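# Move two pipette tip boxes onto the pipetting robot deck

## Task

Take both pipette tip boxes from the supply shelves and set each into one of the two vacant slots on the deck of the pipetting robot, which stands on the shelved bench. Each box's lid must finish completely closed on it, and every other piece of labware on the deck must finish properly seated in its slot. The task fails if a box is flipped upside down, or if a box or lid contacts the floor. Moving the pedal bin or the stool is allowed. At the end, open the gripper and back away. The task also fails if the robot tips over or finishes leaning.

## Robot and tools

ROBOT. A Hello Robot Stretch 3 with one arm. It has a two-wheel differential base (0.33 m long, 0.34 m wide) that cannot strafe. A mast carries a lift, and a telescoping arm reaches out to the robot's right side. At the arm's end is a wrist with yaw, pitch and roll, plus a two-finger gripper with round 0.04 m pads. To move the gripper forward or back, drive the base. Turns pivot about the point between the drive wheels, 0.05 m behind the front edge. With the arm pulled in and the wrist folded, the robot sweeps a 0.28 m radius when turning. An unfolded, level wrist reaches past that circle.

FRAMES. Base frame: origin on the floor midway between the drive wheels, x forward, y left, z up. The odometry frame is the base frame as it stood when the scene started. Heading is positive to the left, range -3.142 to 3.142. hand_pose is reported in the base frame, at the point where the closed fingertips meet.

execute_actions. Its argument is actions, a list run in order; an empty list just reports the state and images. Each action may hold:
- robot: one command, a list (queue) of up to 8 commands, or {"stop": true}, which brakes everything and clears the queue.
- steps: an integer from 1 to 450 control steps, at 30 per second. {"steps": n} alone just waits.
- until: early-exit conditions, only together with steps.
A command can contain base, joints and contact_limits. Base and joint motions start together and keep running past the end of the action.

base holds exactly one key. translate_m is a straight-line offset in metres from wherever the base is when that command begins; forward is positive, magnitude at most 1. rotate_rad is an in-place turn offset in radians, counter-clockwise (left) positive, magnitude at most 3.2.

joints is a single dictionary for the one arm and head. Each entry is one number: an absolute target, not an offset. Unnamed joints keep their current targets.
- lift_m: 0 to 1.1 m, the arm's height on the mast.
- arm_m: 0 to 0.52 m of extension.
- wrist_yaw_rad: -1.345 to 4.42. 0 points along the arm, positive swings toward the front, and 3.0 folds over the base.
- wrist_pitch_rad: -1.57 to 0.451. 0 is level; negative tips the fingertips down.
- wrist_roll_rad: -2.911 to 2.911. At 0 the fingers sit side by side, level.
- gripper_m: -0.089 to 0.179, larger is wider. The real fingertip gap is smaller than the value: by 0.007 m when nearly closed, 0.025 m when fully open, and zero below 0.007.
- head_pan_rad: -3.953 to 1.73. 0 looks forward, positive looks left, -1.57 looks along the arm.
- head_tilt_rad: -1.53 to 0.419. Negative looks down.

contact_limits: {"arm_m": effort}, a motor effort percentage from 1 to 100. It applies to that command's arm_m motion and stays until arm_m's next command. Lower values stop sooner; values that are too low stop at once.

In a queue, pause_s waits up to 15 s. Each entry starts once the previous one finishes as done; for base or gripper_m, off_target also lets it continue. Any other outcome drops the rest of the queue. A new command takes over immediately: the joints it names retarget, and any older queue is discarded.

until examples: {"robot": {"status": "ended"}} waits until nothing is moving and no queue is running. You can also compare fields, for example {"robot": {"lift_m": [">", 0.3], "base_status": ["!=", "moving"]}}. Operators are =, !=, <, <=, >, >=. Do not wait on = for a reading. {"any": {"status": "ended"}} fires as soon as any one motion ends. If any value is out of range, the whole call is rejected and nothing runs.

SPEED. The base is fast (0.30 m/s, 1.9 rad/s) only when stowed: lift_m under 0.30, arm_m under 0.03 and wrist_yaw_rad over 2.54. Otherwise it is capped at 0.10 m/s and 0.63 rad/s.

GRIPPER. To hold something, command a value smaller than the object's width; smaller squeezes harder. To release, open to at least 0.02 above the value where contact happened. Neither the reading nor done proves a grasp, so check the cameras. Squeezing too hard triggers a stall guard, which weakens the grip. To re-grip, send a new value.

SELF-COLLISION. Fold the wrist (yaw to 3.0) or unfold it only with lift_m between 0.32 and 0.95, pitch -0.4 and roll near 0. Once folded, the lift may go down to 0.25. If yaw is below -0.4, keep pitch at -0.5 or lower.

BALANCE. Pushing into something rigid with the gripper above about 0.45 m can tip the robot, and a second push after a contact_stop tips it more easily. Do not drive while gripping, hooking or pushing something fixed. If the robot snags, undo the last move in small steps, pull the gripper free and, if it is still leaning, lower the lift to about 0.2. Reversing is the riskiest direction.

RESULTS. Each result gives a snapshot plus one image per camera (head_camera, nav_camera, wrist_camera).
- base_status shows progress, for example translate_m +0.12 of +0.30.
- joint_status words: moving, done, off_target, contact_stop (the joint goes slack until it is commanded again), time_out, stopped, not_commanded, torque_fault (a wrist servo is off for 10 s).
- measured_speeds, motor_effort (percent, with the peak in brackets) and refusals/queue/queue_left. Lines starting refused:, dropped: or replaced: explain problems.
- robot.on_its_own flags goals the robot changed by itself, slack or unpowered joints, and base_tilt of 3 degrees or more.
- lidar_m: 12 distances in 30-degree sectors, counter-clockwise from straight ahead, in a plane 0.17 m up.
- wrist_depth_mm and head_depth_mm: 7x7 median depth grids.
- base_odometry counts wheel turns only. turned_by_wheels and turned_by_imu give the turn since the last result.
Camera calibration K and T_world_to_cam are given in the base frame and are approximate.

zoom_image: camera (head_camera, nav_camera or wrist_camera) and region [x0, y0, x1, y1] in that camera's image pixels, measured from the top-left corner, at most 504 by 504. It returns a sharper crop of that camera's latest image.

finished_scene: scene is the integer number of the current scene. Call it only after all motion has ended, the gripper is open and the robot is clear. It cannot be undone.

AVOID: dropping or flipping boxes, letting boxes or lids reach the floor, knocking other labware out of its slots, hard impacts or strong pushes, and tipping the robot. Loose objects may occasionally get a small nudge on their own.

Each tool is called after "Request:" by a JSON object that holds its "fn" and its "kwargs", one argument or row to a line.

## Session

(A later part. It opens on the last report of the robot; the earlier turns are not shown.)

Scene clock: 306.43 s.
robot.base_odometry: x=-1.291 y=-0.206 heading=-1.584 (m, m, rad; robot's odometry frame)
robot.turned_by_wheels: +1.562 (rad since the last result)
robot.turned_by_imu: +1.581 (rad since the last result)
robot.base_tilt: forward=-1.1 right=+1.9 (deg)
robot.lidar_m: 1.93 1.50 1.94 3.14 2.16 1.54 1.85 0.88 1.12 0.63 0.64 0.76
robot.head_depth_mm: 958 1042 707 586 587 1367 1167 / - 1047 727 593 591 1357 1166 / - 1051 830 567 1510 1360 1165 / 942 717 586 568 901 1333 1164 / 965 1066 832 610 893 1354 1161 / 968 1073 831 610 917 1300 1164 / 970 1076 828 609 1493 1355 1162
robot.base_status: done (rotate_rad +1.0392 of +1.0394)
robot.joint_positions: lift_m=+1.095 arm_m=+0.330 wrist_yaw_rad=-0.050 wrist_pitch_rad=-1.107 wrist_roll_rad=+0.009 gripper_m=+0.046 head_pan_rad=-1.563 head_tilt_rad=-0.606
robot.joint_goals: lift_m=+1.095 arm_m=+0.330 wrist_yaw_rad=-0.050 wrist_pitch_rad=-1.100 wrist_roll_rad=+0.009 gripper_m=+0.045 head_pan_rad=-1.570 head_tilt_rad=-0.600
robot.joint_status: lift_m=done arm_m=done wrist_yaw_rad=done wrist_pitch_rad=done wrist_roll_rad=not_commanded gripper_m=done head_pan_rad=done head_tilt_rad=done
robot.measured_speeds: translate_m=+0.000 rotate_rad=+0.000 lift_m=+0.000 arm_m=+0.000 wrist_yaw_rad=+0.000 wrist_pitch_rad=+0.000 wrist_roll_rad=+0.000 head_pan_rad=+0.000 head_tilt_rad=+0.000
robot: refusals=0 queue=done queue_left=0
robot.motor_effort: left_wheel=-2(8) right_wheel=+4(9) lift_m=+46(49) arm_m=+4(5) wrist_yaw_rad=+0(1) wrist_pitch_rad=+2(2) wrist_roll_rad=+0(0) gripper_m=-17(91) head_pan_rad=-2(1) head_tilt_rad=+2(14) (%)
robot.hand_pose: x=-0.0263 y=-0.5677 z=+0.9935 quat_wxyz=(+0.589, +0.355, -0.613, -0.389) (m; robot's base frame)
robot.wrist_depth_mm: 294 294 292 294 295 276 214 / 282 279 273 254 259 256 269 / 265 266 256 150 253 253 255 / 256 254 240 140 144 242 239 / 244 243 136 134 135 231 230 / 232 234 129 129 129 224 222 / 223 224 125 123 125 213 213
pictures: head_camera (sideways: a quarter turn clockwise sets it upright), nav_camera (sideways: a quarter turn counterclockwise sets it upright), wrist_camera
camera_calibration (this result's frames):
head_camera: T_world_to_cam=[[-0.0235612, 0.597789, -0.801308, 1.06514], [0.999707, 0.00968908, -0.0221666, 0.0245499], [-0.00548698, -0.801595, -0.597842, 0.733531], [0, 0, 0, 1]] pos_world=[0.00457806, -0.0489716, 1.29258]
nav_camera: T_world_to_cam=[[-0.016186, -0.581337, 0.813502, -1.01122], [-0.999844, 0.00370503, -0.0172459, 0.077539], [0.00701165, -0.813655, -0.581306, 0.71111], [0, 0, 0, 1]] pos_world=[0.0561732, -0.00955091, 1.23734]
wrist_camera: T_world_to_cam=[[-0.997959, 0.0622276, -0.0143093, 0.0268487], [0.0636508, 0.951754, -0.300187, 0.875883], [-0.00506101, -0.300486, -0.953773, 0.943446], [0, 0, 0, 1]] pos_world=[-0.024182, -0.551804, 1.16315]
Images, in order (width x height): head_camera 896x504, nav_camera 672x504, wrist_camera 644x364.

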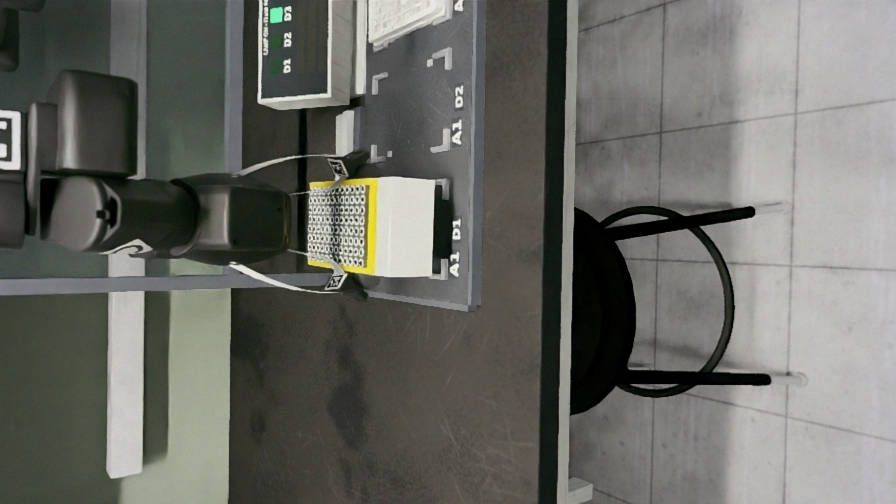

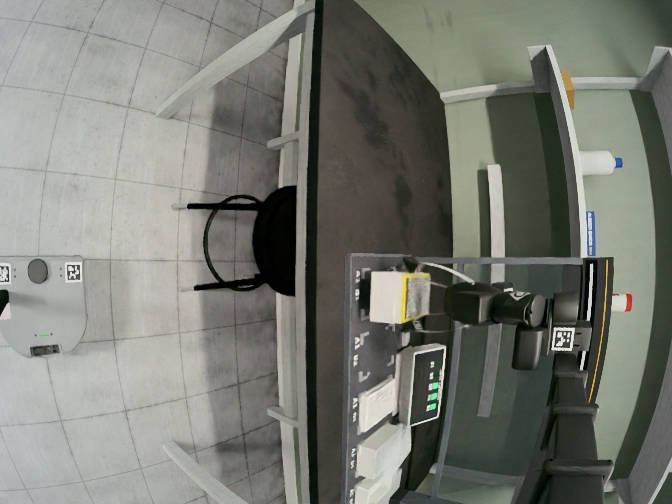

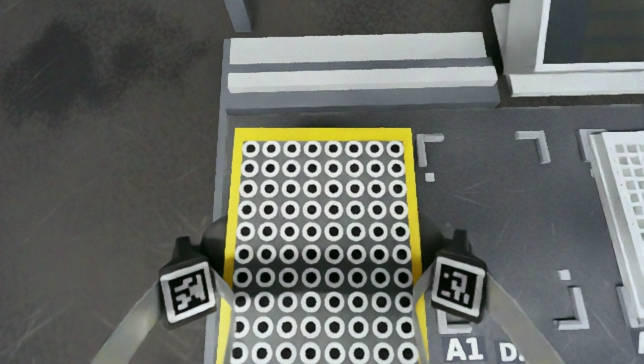

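Request:
{"fn": "execute_actions", "kwargs": {
  "actions": [
    {"robot":[{"base":{"translate_m":-0.004},"joints":{"arm_m":0.358,"wrist_yaw_rad":-0.017}},{"joints":{"lift_m":1.075}}],"steps":300,"until":{"robot":{"status":"ended"}}}
  ]
}}

Request:
{"fn": "zoom_image", "kwargs": {
  "camera": "head_camera",
  "region": [300, 100, 520, 320]
}}

Scene clock: 322.27 s.
robot.base_odometry: x=-1.291 y=-0.202 heading=-1.584 (m, m, rad; robot's odometry frame)
robot.turned_by_wheels: +0.000 (rad since the last result)
robot.turned_by_imu: +0.001 (rad since the last result)
robot.base_tilt: forward=-1.2 right=+1.8 (deg)
robot.lidar_m: 1.93 1.50 1.94 3.14 2.15 1.55 1.84 0.88 1.12 0.63 0.64 0.77
robot.head_depth_mm: 976 1044 707 588 588 1358 1159 / 960 1058 729 590 593 1364 1161 / - 1060 829 570 1502 1368 1159 / 953 717 627 570 905 1295 1161 / 956 1068 829 611 889 1360 1162 / 961 1069 827 610 914 1322 1163 / 967 1078 826 608 1511 1363 1167
robot.base_status: done (translate_m -0.0040 of -0.0040)
robot.joint_positions: lift_m=+1.075 arm_m=+0.358 wrist_yaw_rad=-0.019 wrist_pitch_rad=-1.107 wrist_roll_rad=+0.009 gripper_m=+0.046 head_pan_rad=-1.563 head_tilt_rad=-0.606
robot.joint_goals: lift_m=+1.075 arm_m=+0.358 wrist_yaw_rad=-0.017 wrist_pitch_rad=-1.100 wrist_roll_rad=+0.009 gripper_m=+0.045 head_pan_rad=-1.570 head_tilt_rad=-0.600
robot.joint_status: lift_m=done arm_m=done wrist_yaw_rad=done wrist_pitch_rad=done wrist_roll_rad=not_commanded gripper_m=done head_pan_rad=done head_tilt_rad=done
robot.measured_speeds: translate_m=+0.000 rotate_rad=+0.000 lift_m=+0.000 arm_m=+0.000 wrist_yaw_rad=+0.000 wrist_pitch_rad=+0.000 wrist_roll_rad=+0.000 head_pan_rad=+0.000 head_tilt_rad=+0.000
robot: refusals=0 queue=done queue_left=0
robot.motor_effort: left_wheel=-2(7) right_wheel=+3(5) lift_m=+32(48) arm_m=+5(3) wrist_yaw_rad=+1(1) wrist_pitch_rad=+2(2) wrist_roll_rad=+0(0) gripper_m=-17(17) head_pan_rad=-1(1) head_tilt_rad=+4(4) (%)
robot.hand_pose: x=-0.0234 y=-0.5958 z=+0.9740 quat_wxyz=(+0.595, +0.364, -0.607, -0.379) (m; robot's base frame)
robot.wrist_depth_mm: 272 272 268 271 272 267 185 / 258 258 247 244 245 244 191 / 245 246 228 151 228 227 243 / 235 233 220 140 144 221 221 / 225 223 135 134 135 214 213 / 215 216 129 128 130 205 203 / 206 206 126 124 125 196 196
pictures: head_camera (sideways: a quarter turn clockwise sets it upright), nav_camera (sideways: a quarter turn counterclockwise sets it upright), wrist_camera
camera_calibration (this result's frames):
head_camera: T_world_to_cam=[[-0.0235609, 0.597788, -0.801308, 1.06514], [0.999707, 0.0096886, -0.0221666, 0.0245499], [-0.00548737, -0.801595, -0.597842, 0.733531], [0, 0, 0, 1]] pos_world=[0.00457804, -0.0489716, 1.29258]
nav_camera: T_world_to_cam=[[-0.0161863, -0.581337, 0.813502, -1.01122], [-0.999844, 0.0037055, -0.0172459, 0.077539], [0.00701126, -0.813655, -0.581306, 0.71111], [0, 0, 0, 1]] pos_world=[0.0561732, -0.00955095, 1.23734]
wrist_camera: T_world_to_cam=[[-0.999418, 0.0309506, -0.0143085, 0.0125599], [0.0338193, 0.953298, -0.300131, 0.896759], [0.00435107, -0.30044, -0.953791, 0.916709], [0, 0, 0, 1]] pos_world=[-0.0217638, -0.579852, 1.14367]
Images, in order (width x height): head_camera 896x504, nav_camera 672x504, wrist_camera 644x364.

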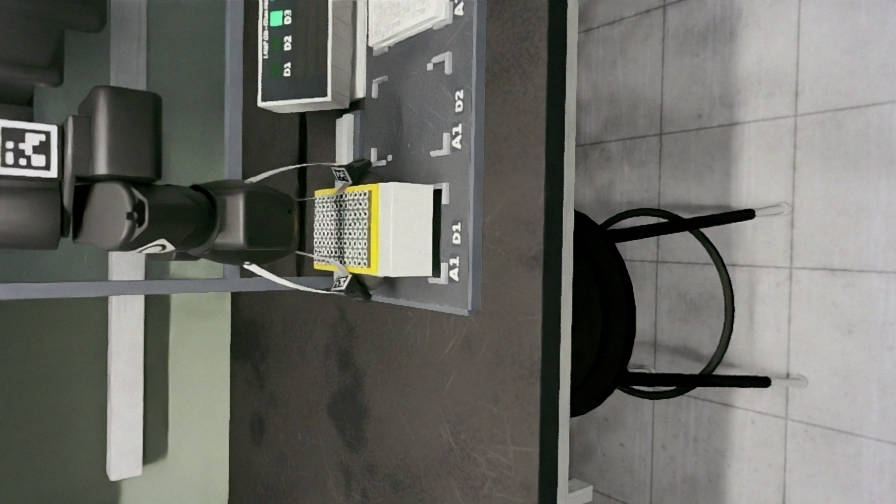

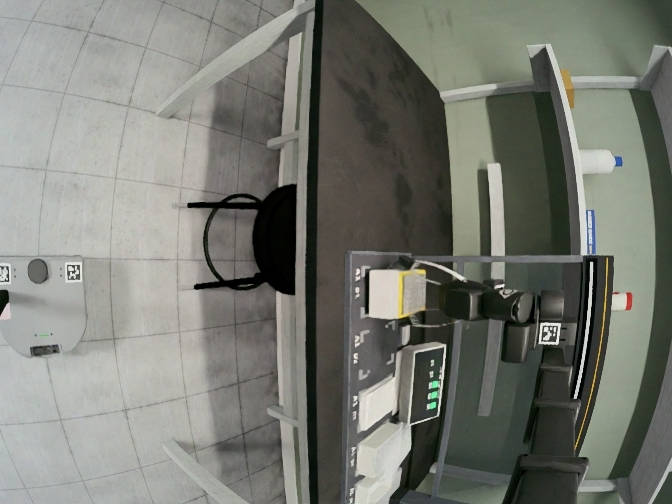

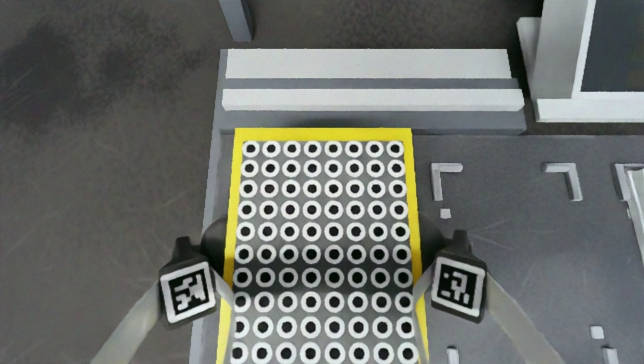

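Region (300, 100, 520, 320) of head_camera's 896x504 image, scaled by 2.291, with more detail than that image has.

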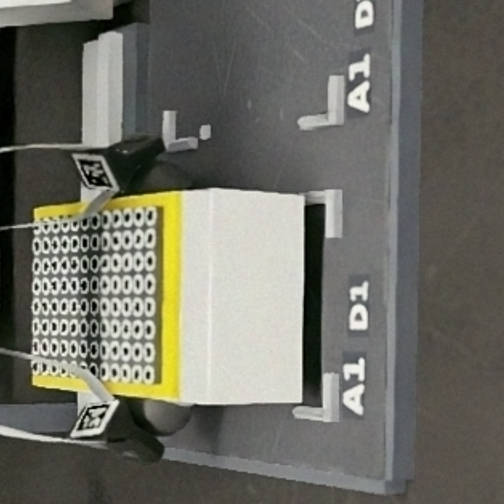

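Request:
{"fn": "execute_actions", "kwargs": {
  "actions": [
    {"robot":[{"base":{"translate_m":0.002}},{"joints":{"lift_m":1.061}}],"steps":300,"until":{"robot":{"status":"ended"}}}
  ]
}}

Request:
{"fn": "zoom_image", "kwargs": {
  "camera": "head_camera",
  "region": [300, 100, 520, 320]
}}

Scene clock: 332.70 s.
robot.base_odometry: x=-1.291 y=-0.204 heading=-1.584 (m, m, rad; robot's odometry frame)
robot.turned_by_wheels: +0.000 (rad since the last result)
robot.turned_by_imu: +0.001 (rad since the last result)
robot.base_tilt: forward=-0.9 right=+2.0 (deg)
robot.lidar_m: 1.92 1.51 1.94 3.14 2.15 1.55 1.84 0.88 1.12 0.63 0.64 0.77
robot.head_depth_mm: - 1043 705 586 590 1366 1163 / 974 1048 740 594 590 1355 1163 / - 1062 836 571 1494 1350 1162 / 939 850 636 571 901 1303 1160 / 960 1072 830 609 894 1363 1161 / 965 1068 827 611 915 1299 1158 / 969 1080 824 609 1503 1362 1167
robot.base_status: done (translate_m +0.0020 of +0.0020)
robot.joint_positions: lift_m=+1.061 arm_m=+0.358 wrist_yaw_rad=-0.019 wrist_pitch_rad=-1.107 wrist_roll_rad=+0.009 gripper_m=+0.046 head_pan_rad=-1.563 head_tilt_rad=-0.606
robot.joint_goals: lift_m=+1.061 arm_m=+0.358 wrist_yaw_rad=-0.017 wrist_pitch_rad=-1.100 wrist_roll_rad=+0.009 gripper_m=+0.045 head_pan_rad=-1.570 head_tilt_rad=-0.600
robot.joint_status: lift_m=done arm_m=done wrist_yaw_rad=done wrist_pitch_rad=done wrist_roll_rad=not_commanded gripper_m=done head_pan_rad=done head_tilt_rad=done
robot.measured_speeds: translate_m=+0.000 rotate_rad=+0.000 lift_m=+0.000 arm_m=+0.000 wrist_yaw_rad=+0.000 wrist_pitch_rad=+0.000 wrist_roll_rad=+0.000 head_pan_rad=+0.000 head_tilt_rad=+0.000
robot: refusals=0 queue=done queue_left=0
robot.motor_effort: left_wheel=-2(4) right_wheel=+3(9) lift_m=+32(31) arm_m=+4(5) wrist_yaw_rad=+1(1) wrist_pitch_rad=+2(3) wrist_roll_rad=+1(0) gripper_m=-17(17) head_pan_rad=-1(1) head_tilt_rad=+2(2) (%)
robot.hand_pose: x=-0.0234 y=-0.5958 z=+0.9600 quat_wxyz=(+0.595, +0.364, -0.607, -0.379) (m; robot's base frame)
robot.wrist_depth_mm: 255 256 254 255 254 255 176 / 243 242 228 216 215 215 195 / 230 230 216 150 214 215 218 / 220 221 206 139 144 208 206 / 211 211 136 134 135 199 199 / 202 202 129 128 129 192 191 / 194 194 126 123 125 183 183
pictures: head_camera (sideways: a quarter turn clockwise sets it upright), nav_camera (sideways: a quarter turn counterclockwise sets it upright), wrist_camera
camera_calibration (this result's frames):
head_camera: T_world_to_cam=[[-0.023561, 0.597788, -0.801308, 1.06514], [0.999707, 0.00968884, -0.0221666, 0.0245499], [-0.00548718, -0.801595, -0.597842, 0.733531], [0, 0, 0, 1]] pos_world=[0.00457805, -0.0489716, 1.29258]
nav_camera: T_world_to_cam=[[-0.0161861, -0.581337, 0.813502, -1.01122], [-0.999844, 0.00370527, -0.0172459, 0.077539], [0.00701145, -0.813655, -0.581306, 0.71111], [0, 0, 0, 1]] pos_world=[0.0561732, -0.00955093, 1.23734]
wrist_camera: T_world_to_cam=[[-0.999421, 0.0308766, -0.0143081, 0.012322], [0.0337484, 0.95331, -0.300102, 0.892529], [0.00437399, -0.300411, -0.9538, 0.903387], [0, 0, 0, 1]] pos_world=[-0.021758, -0.57985, 1.12968]
Images, in order (width x height): head_camera 896x504, nav_camera 672x504, wrist_camera 644x364.

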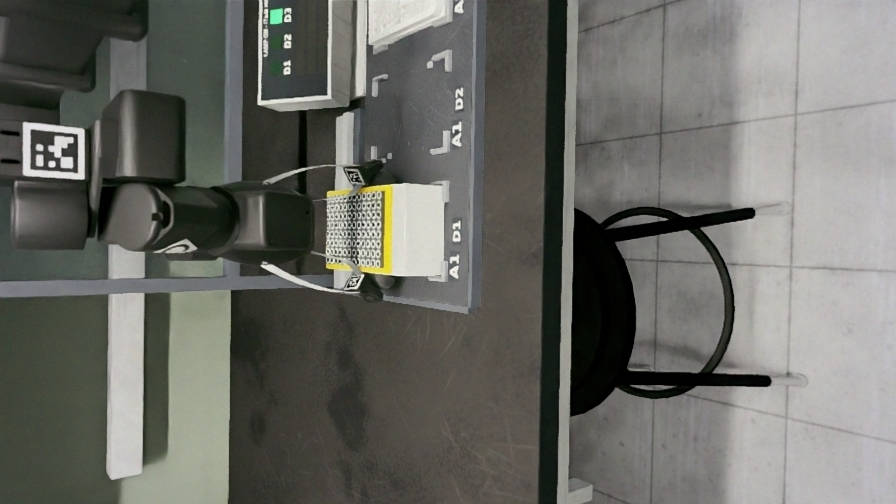

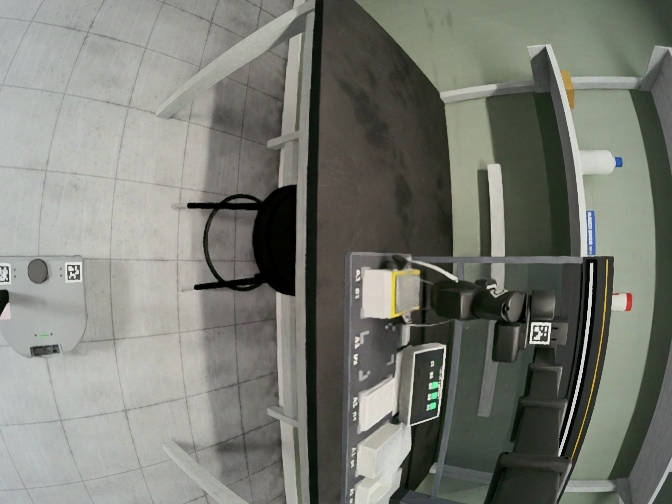

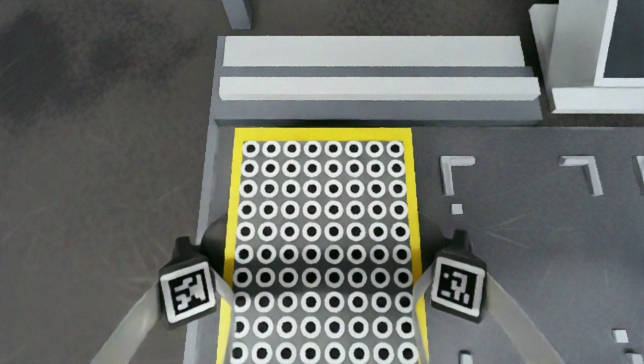

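Region (300, 100, 520, 320) of head_camera's 896x504 image, scaled by 2.291, with more detail than that image has.

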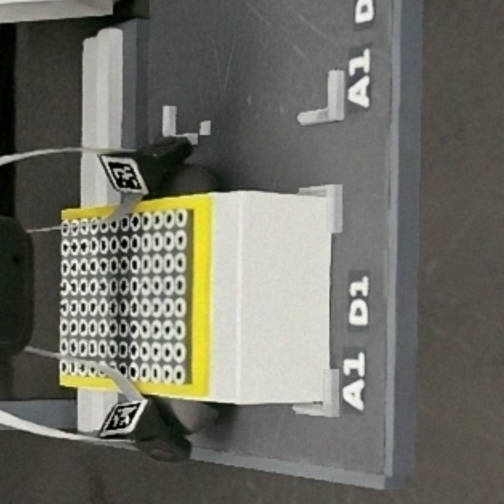

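Request:
{"fn": "execute_actions", "kwargs": {
  "actions": [
    {"robot":[{"joints":{"lift_m":1.0595}},{"joints":{"gripper_m":0.13}},{"joints":{"lift_m":1.1}},{"joints":{"wrist_pitch_rad":-0.85,"arm_m":0.309}},{"base":{"translate_m":-0.408},"joints":{"wrist_yaw_rad":0.27}}],"steps":450,"until":{"robot":{"status":"ended"}}}
  ]
}}

Scene clock: 349.77 s.
robot.base_odometry: x=-1.285 y=+0.204 heading=-1.584 (m, m, rad; robot's odometry frame)
robot.turned_by_wheels: +0.000 (rad since the last result)
robot.turned_by_imu: +0.001 (rad since the last result)
robot.base_tilt: forward=-1.0 right=+1.9 (deg)
robot.lidar_m: 2.34 1.88 2.54 3.15 1.94 1.22 1.44 1.50 0.55 1.08 0.71 0.87
robot.head_depth_mm: 947 1036 734 613 532 1364 1096 / - 1048 830 571 576 1361 1162 / - 1045 791 576 576 1355 1162 / 944 - 788 570 580 1360 1158 / 957 1042 702 575 582 1361 1167 / 960 1045 704 589 583 1358 1157 / 955 1043 742 585 587 1293 1150
robot.base_status: done (translate_m -0.4080 of -0.4080)
robot.joint_positions: lift_m=+1.099 arm_m=+0.309 wrist_yaw_rad=+0.268 wrist_pitch_rad=-0.866 wrist_roll_rad=+0.009 gripper_m=+0.130 head_pan_rad=-1.563 head_tilt_rad=-0.606
robot.joint_goals: lift_m=+1.100 arm_m=+0.309 wrist_yaw_rad=+0.270 wrist_pitch_rad=-0.850 wrist_roll_rad=+0.009 gripper_m=+0.130 head_pan_rad=-1.570 head_tilt_rad=-0.600
robot.joint_status: lift_m=done arm_m=done wrist_yaw_rad=done wrist_pitch_rad=done wrist_roll_rad=not_commanded gripper_m=done head_pan_rad=done head_tilt_rad=done
robot.measured_speeds: translate_m=+0.000 rotate_rad=+0.000 lift_m=+0.000 arm_m=+0.000 wrist_yaw_rad=+0.000 wrist_pitch_rad=+0.000 wrist_roll_rad=+0.000 head_pan_rad=+0.000 head_tilt_rad=+0.000
robot: refusals=0 queue=done queue_left=0
robot.motor_effort: left_wheel=-2(7) right_wheel=+3(5) lift_m=+45(48) arm_m=-5(8) wrist_yaw_rad=+1(1) wrist_pitch_rad=+5(5) wrist_roll_rad=+1(0) gripper_m=+0(85) head_pan_rad=-2(1) head_tilt_rad=+3(3) (%)
robot.hand_pose: x=+0.0175 y=-0.5966 z=+1.0266 quat_wxyz=(+0.673, +0.379, -0.599, -0.210) (m; robot's base frame)
robot.wrist_depth_mm: 424 279 268 256 223 212 420 / 364 278 264 255 377 376 364 / 324 316 263 256 339 339 337 / 298 298 296 285 289 294 295 / 273 266 267 228 270 262 266 / 252 242 245 210 246 - 250 / 235 223 227 196 230 228 233
pictures: head_camera (sideways: a quarter turn clockwise sets it upright), nav_camera (sideways: a quarter turn counterclockwise sets it upright), wrist_camera
camera_calibration (this result's frames):
head_camera: T_world_to_cam=[[-0.0235611, 0.597788, -0.801308, 1.06514], [0.999707, 0.00968896, -0.0221666, 0.0245499], [-0.00548708, -0.801595, -0.597842, 0.733531], [0, 0, 0, 1]] pos_world=[0.00457806, -0.0489716, 1.29258]
nav_camera: T_world_to_cam=[[-0.0161861, -0.581336, 0.813502, -1.01122], [-0.999844, 0.00370514, -0.0172459, 0.077539], [0.00701155, -0.813655, -0.581306, 0.71111], [0, 0, 0, 1]] pos_world=[0.0561732, -0.00955094, 1.23734]
wrist_camera: T_world_to_cam=[[-0.966307, -0.256847, -0.0167396, -0.115625], [-0.211265, 0.828606, -0.518439, 1.06599], [0.14703, -0.497435, -0.854951, 0.744907], [0, 0, 0, 1]] pos_world=[0.00395412, -0.542444, 1.18758]
Images, in order (width x height): head_camera 896x504, nav_camera 672x504, wrist_camera 644x364.

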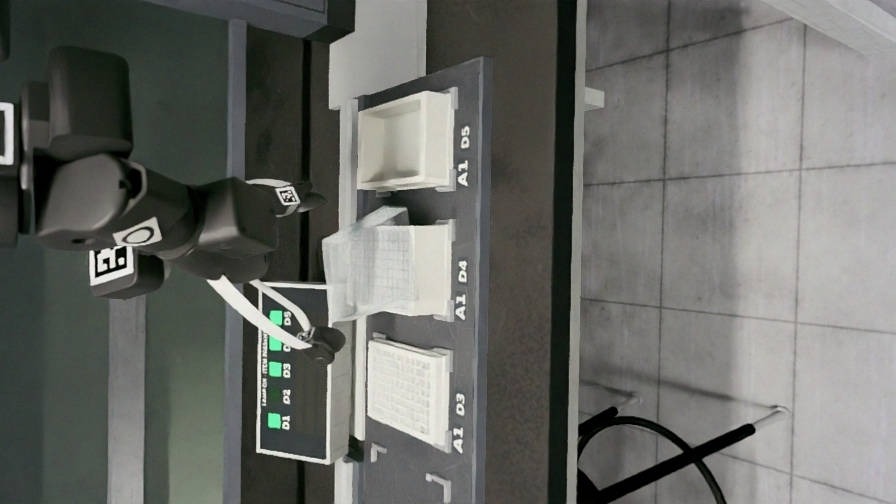

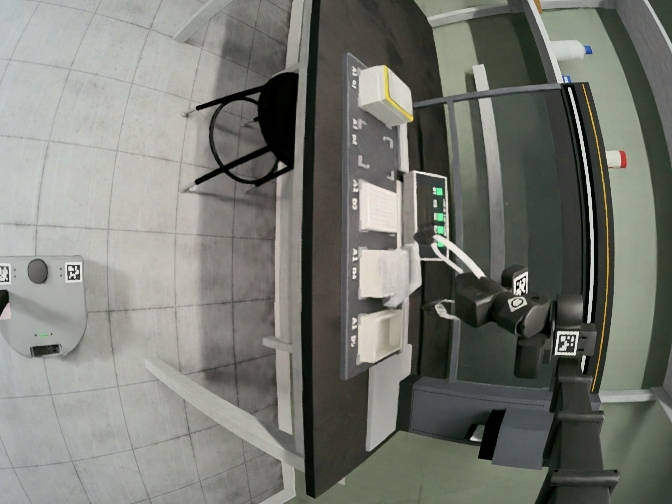

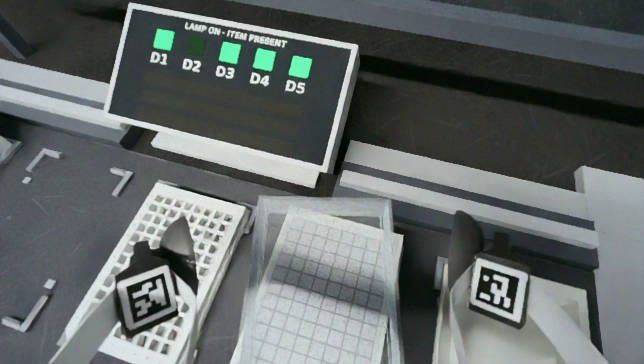

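Request:
{"fn": "execute_actions", "kwargs": {
  "actions": [
    {"robot":[{"joints":{"arm_m":0.295,"wrist_yaw_rad":0.25}},{"joints":{"lift_m":1.049}}],"steps":300,"until":{"robot":{"status":"ended"}}}
  ]
}}

Scene clock: 357.03 s.
robot.base_odometry: x=-1.285 y=+0.204 heading=-1.584 (m, m, rad; robot's odometry frame)
robot.turned_by_wheels: +0.000 (rad since the last result)
robot.turned_by_imu: +0.001 (rad since the last result)
robot.base_tilt: forward=-1.0 right=+1.9 (deg)
robot.lidar_m: 2.34 1.88 2.53 3.15 1.94 1.22 1.44 1.50 0.55 1.08 0.71 0.87
robot.head_depth_mm: - 1043 733 612 532 1362 1093 / - - 830 570 576 1362 1163 / - - 830 576 579 1358 1160 / 945 1038 647 571 581 1365 1164 / 954 1049 703 573 583 1354 1161 / 953 1045 703 589 584 1355 1161 / 960 1046 741 586 587 1295 1163
robot.base_status: done (translate_m -0.4080 of -0.4080)
robot.joint_positions: lift_m=+1.049 arm_m=+0.295 wrist_yaw_rad=+0.252 wrist_pitch_rad=-0.866 wrist_roll_rad=+0.009 gripper_m=+0.130 head_pan_rad=-1.563 head_tilt_rad=-0.606
robot.joint_goals: lift_m=+1.049 arm_m=+0.295 wrist_yaw_rad=+0.250 wrist_pitch_rad=-0.850 wrist_roll_rad=+0.009 gripper_m=+0.130 head_pan_rad=-1.570 head_tilt_rad=-0.600
robot.joint_status: lift_m=done arm_m=done wrist_yaw_rad=done wrist_pitch_rad=done wrist_roll_rad=not_commanded gripper_m=done head_pan_rad=done head_tilt_rad=done
robot.measured_speeds: translate_m=+0.000 rotate_rad=+0.000 lift_m=+0.000 arm_m=+0.000 wrist_yaw_rad=+0.000 wrist_pitch_rad=+0.000 wrist_roll_rad=+0.000 head_pan_rad=+0.000 head_tilt_rad=+0.000
robot: refusals=0 queue=done queue_left=0
robot.motor_effort: left_wheel=-2(2) right_wheel=+3(3) lift_m=+31(45) arm_m=-6(6) wrist_yaw_rad=-2(4) wrist_pitch_rad=+5(5) wrist_roll_rad=+0(0) gripper_m=+0(0) head_pan_rad=-2(3) head_tilt_rad=+3(2) (%)
robot.hand_pose: x=+0.0153 y=-0.5834 z=+0.9772 quat_wxyz=(+0.672, +0.374, -0.602, -0.216) (m; robot's base frame)
robot.wrist_depth_mm: 350 236 226 220 345 344 346 / 282 240 227 220 308 307 307 / 266 265 274 260 256 262 271 / 243 230 233 192 236 231 225 / 215 210 213 176 182 195 215 / 193 197 167 163 198 - 192 / 188 185 153 151 186 182 177
pictures: head_camera (sideways: a quarter turn clockwise sets it upright), nav_camera (sideways: a quarter turn counterclockwise sets it upright), wrist_camera
camera_calibration (this result's frames):
head_camera: T_world_to_cam=[[-0.0235611, 0.597788, -0.801308, 1.06514], [0.999707, 0.00968896, -0.0221666, 0.0245499], [-0.00548708, -0.801595, -0.597842, 0.733531], [0, 0, 0, 1]] pos_world=[0.00457806, -0.0489716, 1.29258]
nav_camera: T_world_to_cam=[[-0.0161861, -0.581337, 0.813502, -1.01122], [-0.999844, 0.00370515, -0.0172459, 0.077539], [0.00701155, -0.813655, -0.581306, 0.71111], [0, 0, 0, 1]] pos_world=[0.0561732, -0.00955092, 1.23734]
wrist_camera: T_world_to_cam=[[-0.970257, -0.241495, -0.0167466, -0.106174], [-0.197979, 0.831424, -0.519171, 1.03114], [0.139301, -0.500414, -0.854506, 0.707578], [0, 0, 0, 1]] pos_world=[0.00256264, -0.528874, 1.13819]
Images, in order (width x height): head_camera 896x504, nav_camera 672x504, wrist_camera 644x364.

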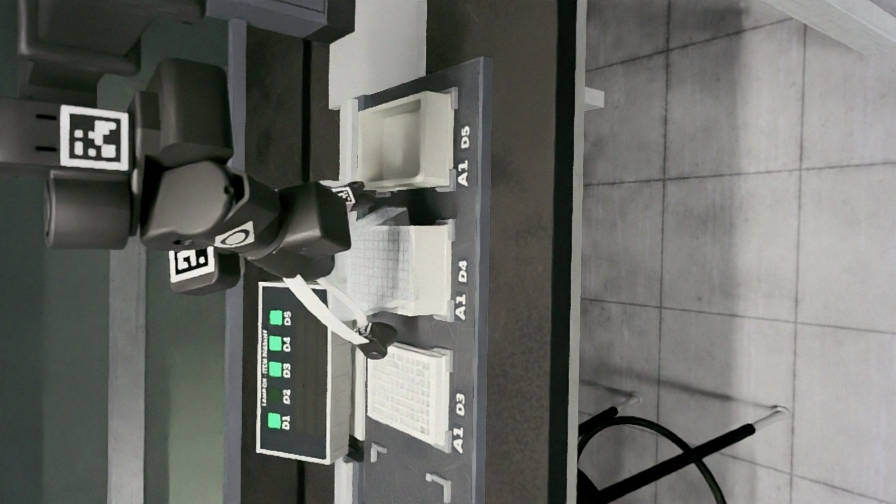

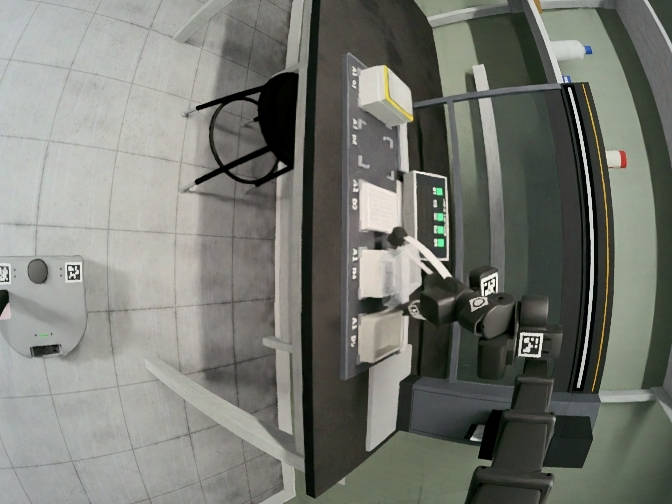

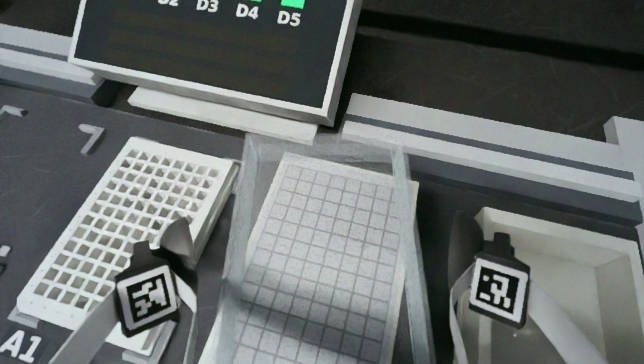

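Request:
{"fn": "execute_actions", "kwargs": {
  "actions": [
    {"robot":[{"joints":{"gripper_m":0.062}},{"joints":{"lift_m":1.095}},{"base":{"translate_m":0.4087},"joints":{"wrist_yaw_rad":-0.02,"arm_m":0.300}},{"joints":{"lift_m":1.08}}],"steps":450,"until":{"robot":{"status":"ended"}}}
  ]
}}

Request:
{"fn": "zoom_image", "kwargs": {
  "camera": "wrist_camera",
  "region": [190, 110, 460, 364]
}}

Scene clock: 370.07 s.
robot.base_odometry: x=-1.291 y=-0.205 heading=-1.584 (m, m, rad; robot's odometry frame)
robot.turned_by_wheels: +0.000 (rad since the last result)
robot.turned_by_imu: +0.002 (rad since the last result)
robot.base_tilt: forward=-1.0 right=+1.9 (deg)
robot.lidar_m: 1.93 1.50 1.94 3.14 2.15 1.55 1.85 0.88 1.12 0.63 0.64 0.76
robot.head_depth_mm: 966 1047 706 586 588 1364 1161 / - 1061 740 594 594 1361 1162 / - - 742 572 1507 1361 1157 / 948 718 639 570 905 1296 1161 / 965 1072 830 612 890 1360 1159 / 967 1077 828 610 920 1296 1158 / 971 1076 826 610 1506 1358 1161
robot.base_status: done (translate_m +0.4087 of +0.4087)
robot.joint_positions: lift_m=+1.080 arm_m=+0.300 wrist_yaw_rad=-0.018 wrist_pitch_rad=-0.866 wrist_roll_rad=+0.009 gripper_m=+0.063 head_pan_rad=-1.563 head_tilt_rad=-0.606
robot.joint_goals: lift_m=+1.080 arm_m=+0.300 wrist_yaw_rad=-0.020 wrist_pitch_rad=-0.850 wrist_roll_rad=+0.009 gripper_m=+0.062 head_pan_rad=-1.570 head_tilt_rad=-0.600
robot.joint_status: lift_m=done arm_m=done wrist_yaw_rad=done wrist_pitch_rad=done wrist_roll_rad=not_commanded gripper_m=done head_pan_rad=done head_tilt_rad=done
robot.measured_speeds: translate_m=+0.000 rotate_rad=+0.000 lift_m=+0.000 arm_m=+0.000 wrist_yaw_rad=+0.000 wrist_pitch_rad=+0.000 wrist_roll_rad=+0.000 head_pan_rad=+0.000 head_tilt_rad=+0.000
robot: refusals=0 queue=done queue_left=0
robot.motor_effort: left_wheel=-2(3) right_wheel=+3(8) lift_m=+30(47) arm_m=+5(6) wrist_yaw_rad=-2(2) wrist_pitch_rad=+5(5) wrist_roll_rad=+0(1) gripper_m=-13(93) head_pan_rad=-2(1) head_tilt_rad=+2(3) (%)
robot.hand_pose: x=-0.0242 y=-0.5923 z=+1.0082 quat_wxyz=(+0.637, +0.290, -0.647, -0.304) (m; robot's base frame)
robot.wrist_depth_mm: 398 399 388 394 393 383 239 / 352 354 344 350 353 267 241 / 320 319 312 303 301 267 239 / 292 289 279 207 272 274 274 / 264 266 252 185 246 252 244 / 247 249 227 171 176 232 229 / 228 229 214 159 210 216 216
pictures: head_camera (sideways: a quarter turn clockwise sets it upright), nav_camera (sideways: a quarter turn counterclockwise sets it upright), wrist_camera
camera_calibration (this result's frames):
head_camera: T_world_to_cam=[[-0.023561, 0.597788, -0.801308, 1.06514], [0.999707, 0.00968884, -0.0221666, 0.0245499], [-0.00548717, -0.801595, -0.597842, 0.733531], [0, 0, 0, 1]] pos_world=[0.00457805, -0.0489716, 1.29258]
nav_camera: T_world_to_cam=[[-0.0161861, -0.581336, 0.813502, -1.01122], [-0.999844, 0.00370526, -0.0172459, 0.077539], [0.00701145, -0.813655, -0.581306, 0.71111], [0, 0, 0, 1]] pos_world=[0.0561732, -0.00955094, 1.23734]
wrist_camera: T_world_to_cam=[[-0.999522, 0.0259902, -0.0167473, 0.0116021], [0.030908, 0.854112, -0.519171, 1.06583], [0.000810716, -0.51944, -0.854506, 0.720478], [0, 0, 0, 1]] pos_world=[-0.0219302, -0.536392, 1.16919]
Images, in order (width x height): head_camera 896x504, nav_camera 672x504, wrist_camera 644x364.

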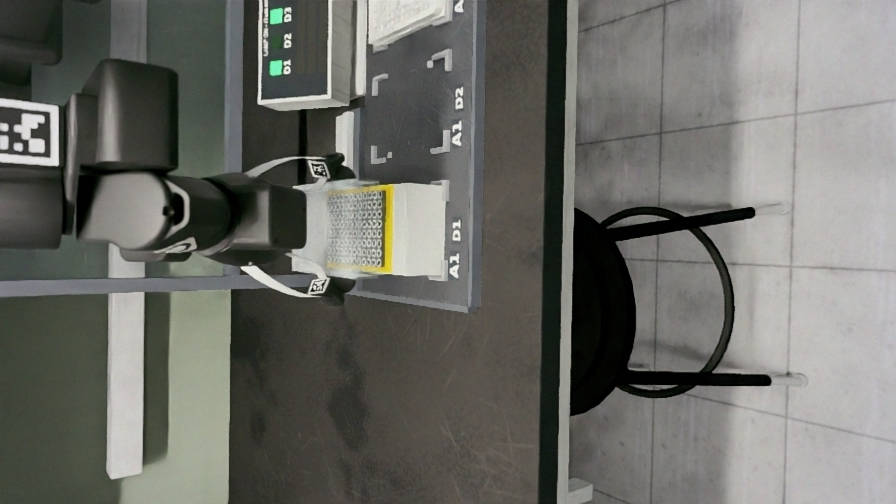

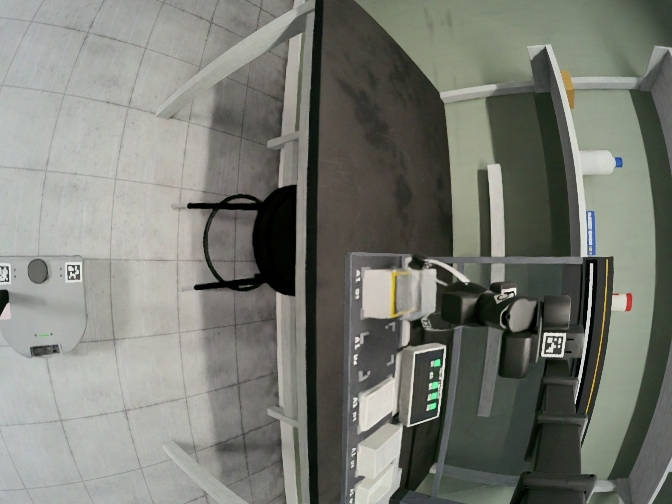

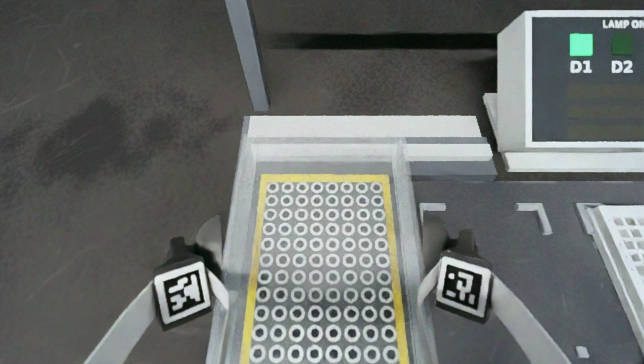

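Region (190, 110, 460, 364) of wrist_camera's 644x364 image, scaled by 1.867; it fills the top 474 rows of this view, and the rest is white.

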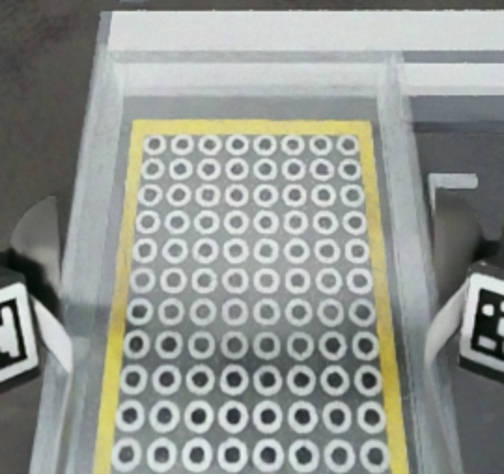

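Request:
{"fn": "execute_actions", "kwargs": {
  "actions": [
    {"robot":{"joints":{"lift_m":1.073,"arm_m":0.298}},"steps":100,"until":{"robot":{"status":"ended"}}}
  ]
}}

Request:
{"fn": "zoom_image", "kwargs": {
  "camera": "wrist_camera",
  "region": [190, 110, 460, 364]
}}

Request:
{"fn": "zoom_image", "kwargs": {
  "camera": "head_camera",
  "region": [280, 140, 480, 320]
}}

Scene clock: 381.00 s.
robot.base_odometry: x=-1.291 y=-0.205 heading=-1.584 (m, m, rad; robot's odometry frame)
robot.turned_by_wheels: +0.000 (rad since the last result)
robot.turned_by_imu: +0.000 (rad since the last result)
robot.base_tilt: forward=-1.1 right=+1.9 (deg)
robot.lidar_m: 1.93 1.50 1.94 3.13 2.15 1.55 1.85 0.88 1.12 0.63 0.64 0.77
robot.head_depth_mm: 977 1047 708 588 588 1365 1160 / - 1049 744 592 593 1361 1169 / - - 767 571 1501 1351 1161 / 948 711 629 570 903 1297 1165 / 958 1069 829 609 893 1361 1162 / 963 1076 826 609 922 1296 1154 / 964 1069 826 608 1509 1353 1160
robot.base_status: done (translate_m +0.4087 of +0.4087)
robot.joint_positions: lift_m=+1.073 arm_m=+0.298 wrist_yaw_rad=-0.018 wrist_pitch_rad=-0.866 wrist_roll_rad=+0.009 gripper_m=+0.063 head_pan_rad=-1.563 head_tilt_rad=-0.606
robot.joint_goals: lift_m=+1.073 arm_m=+0.298 wrist_yaw_rad=-0.020 wrist_pitch_rad=-0.850 wrist_roll_rad=+0.009 gripper_m=+0.062 head_pan_rad=-1.570 head_tilt_rad=-0.600
robot.joint_status: lift_m=done arm_m=done wrist_yaw_rad=done wrist_pitch_rad=done wrist_roll_rad=not_commanded gripper_m=done head_pan_rad=done head_tilt_rad=done
robot.measured_speeds: translate_m=+0.000 rotate_rad=+0.000 lift_m=+0.000 arm_m=+0.000 wrist_yaw_rad=+0.000 wrist_pitch_rad=+0.000 wrist_roll_rad=+0.000 head_pan_rad=+0.000 head_tilt_rad=+0.000
robot: refusals=0 queue=done queue_left=0
robot.motor_effort: left_wheel=-2(2) right_wheel=+3(3) lift_m=+30(30) arm_m=-6(6) wrist_yaw_rad=-2(2) wrist_pitch_rad=+5(5) wrist_roll_rad=+0(0) gripper_m=-13(12) head_pan_rad=-1(3) head_tilt_rad=+3(3) (%)
robot.hand_pose: x=-0.0242 y=-0.5910 z=+1.0012 quat_wxyz=(+0.637, +0.290, -0.647, -0.304) (m; robot's base frame)
robot.wrist_depth_mm: 385 387 372 382 381 363 234 / 347 344 335 340 343 268 234 / 313 311 301 294 291 268 235 / 284 282 272 194 262 266 265 / 260 260 242 177 238 245 238 / 238 241 170 164 168 225 223 / 221 223 204 153 205 209 209
pictures: head_camera (sideways: a quarter turn clockwise sets it upright), nav_camera (sideways: a quarter turn counterclockwise sets it upright), wrist_camera
camera_calibration (this result's frames):
head_camera: T_world_to_cam=[[-0.023561, 0.597788, -0.801308, 1.06514], [0.999707, 0.00968883, -0.0221666, 0.0245499], [-0.00548717, -0.801596, -0.597841, 0.73353], [0, 0, 0, 1]] pos_world=[0.00457805, -0.0489716, 1.29258]
nav_camera: T_world_to_cam=[[-0.0161861, -0.581336, 0.813502, -1.01122], [-0.999844, 0.00370526, -0.0172459, 0.077539], [0.00701145, -0.813655, -0.581306, 0.711109], [0, 0, 0, 1]] pos_world=[0.0561732, -0.00955095, 1.23734]
wrist_camera: T_world_to_cam=[[-0.999521, 0.0260144, -0.0167474, 0.011461], [0.0309287, 0.854111, -0.519171, 1.06105], [0.000798236, -0.51944, -0.854506, 0.715192], [0, 0, 0, 1]] pos_world=[-0.0219324, -0.535055, 1.1622]
Images, in order (width x height): head_camera 896x504, nav_camera 672x504, wrist_camera 644x364.

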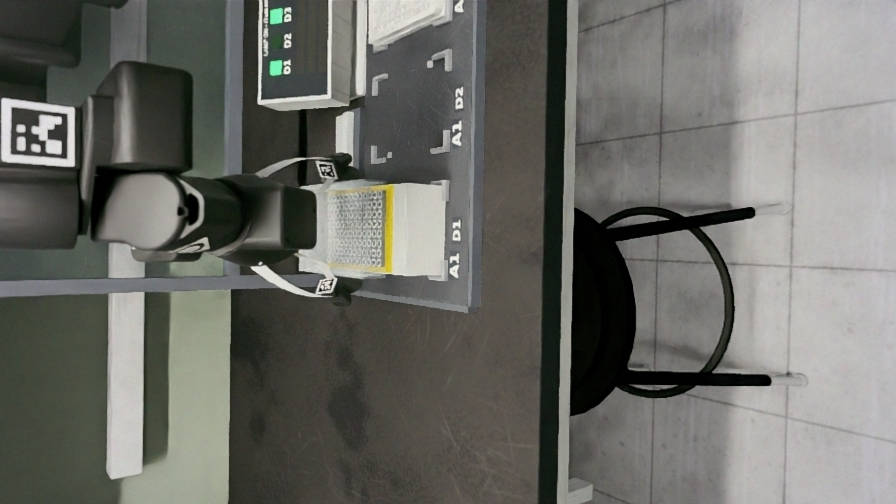

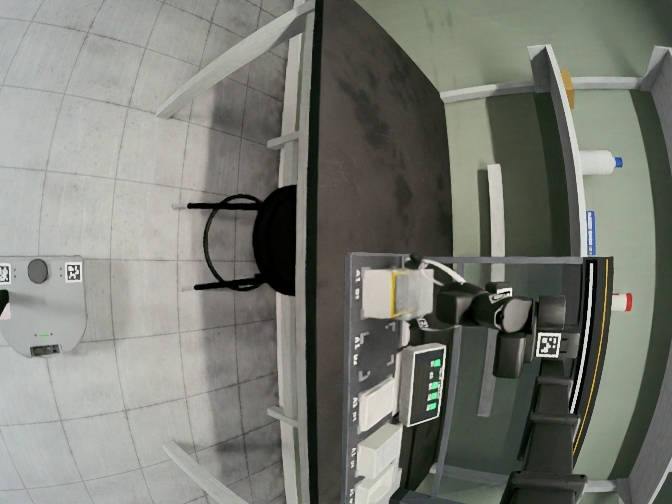

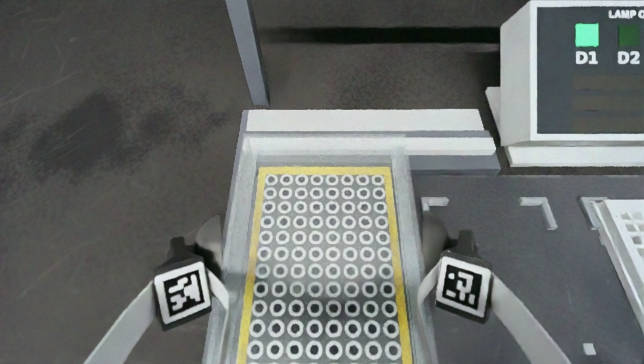

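Region (190, 110, 460, 364) of wrist_camera's 644x364 image, scaled by 1.867; it fills the top 474 rows of this view, and the rest is white.

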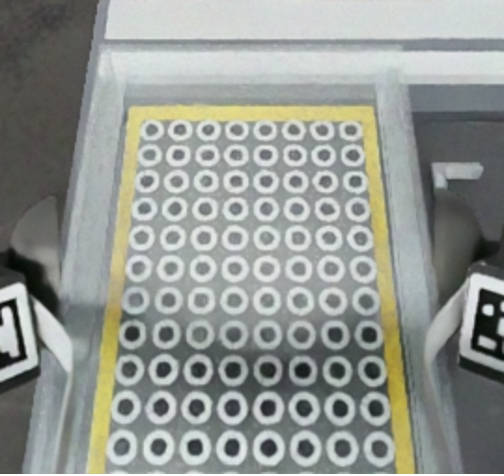

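Region (280, 140, 480, 320) of head_camera's 896x504 image, scaled by 2.520, with more detail than that image has; it fills the top 454 rows of this view, and the rest is white.

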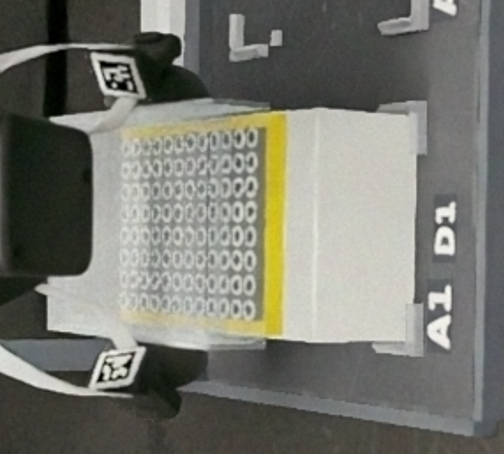

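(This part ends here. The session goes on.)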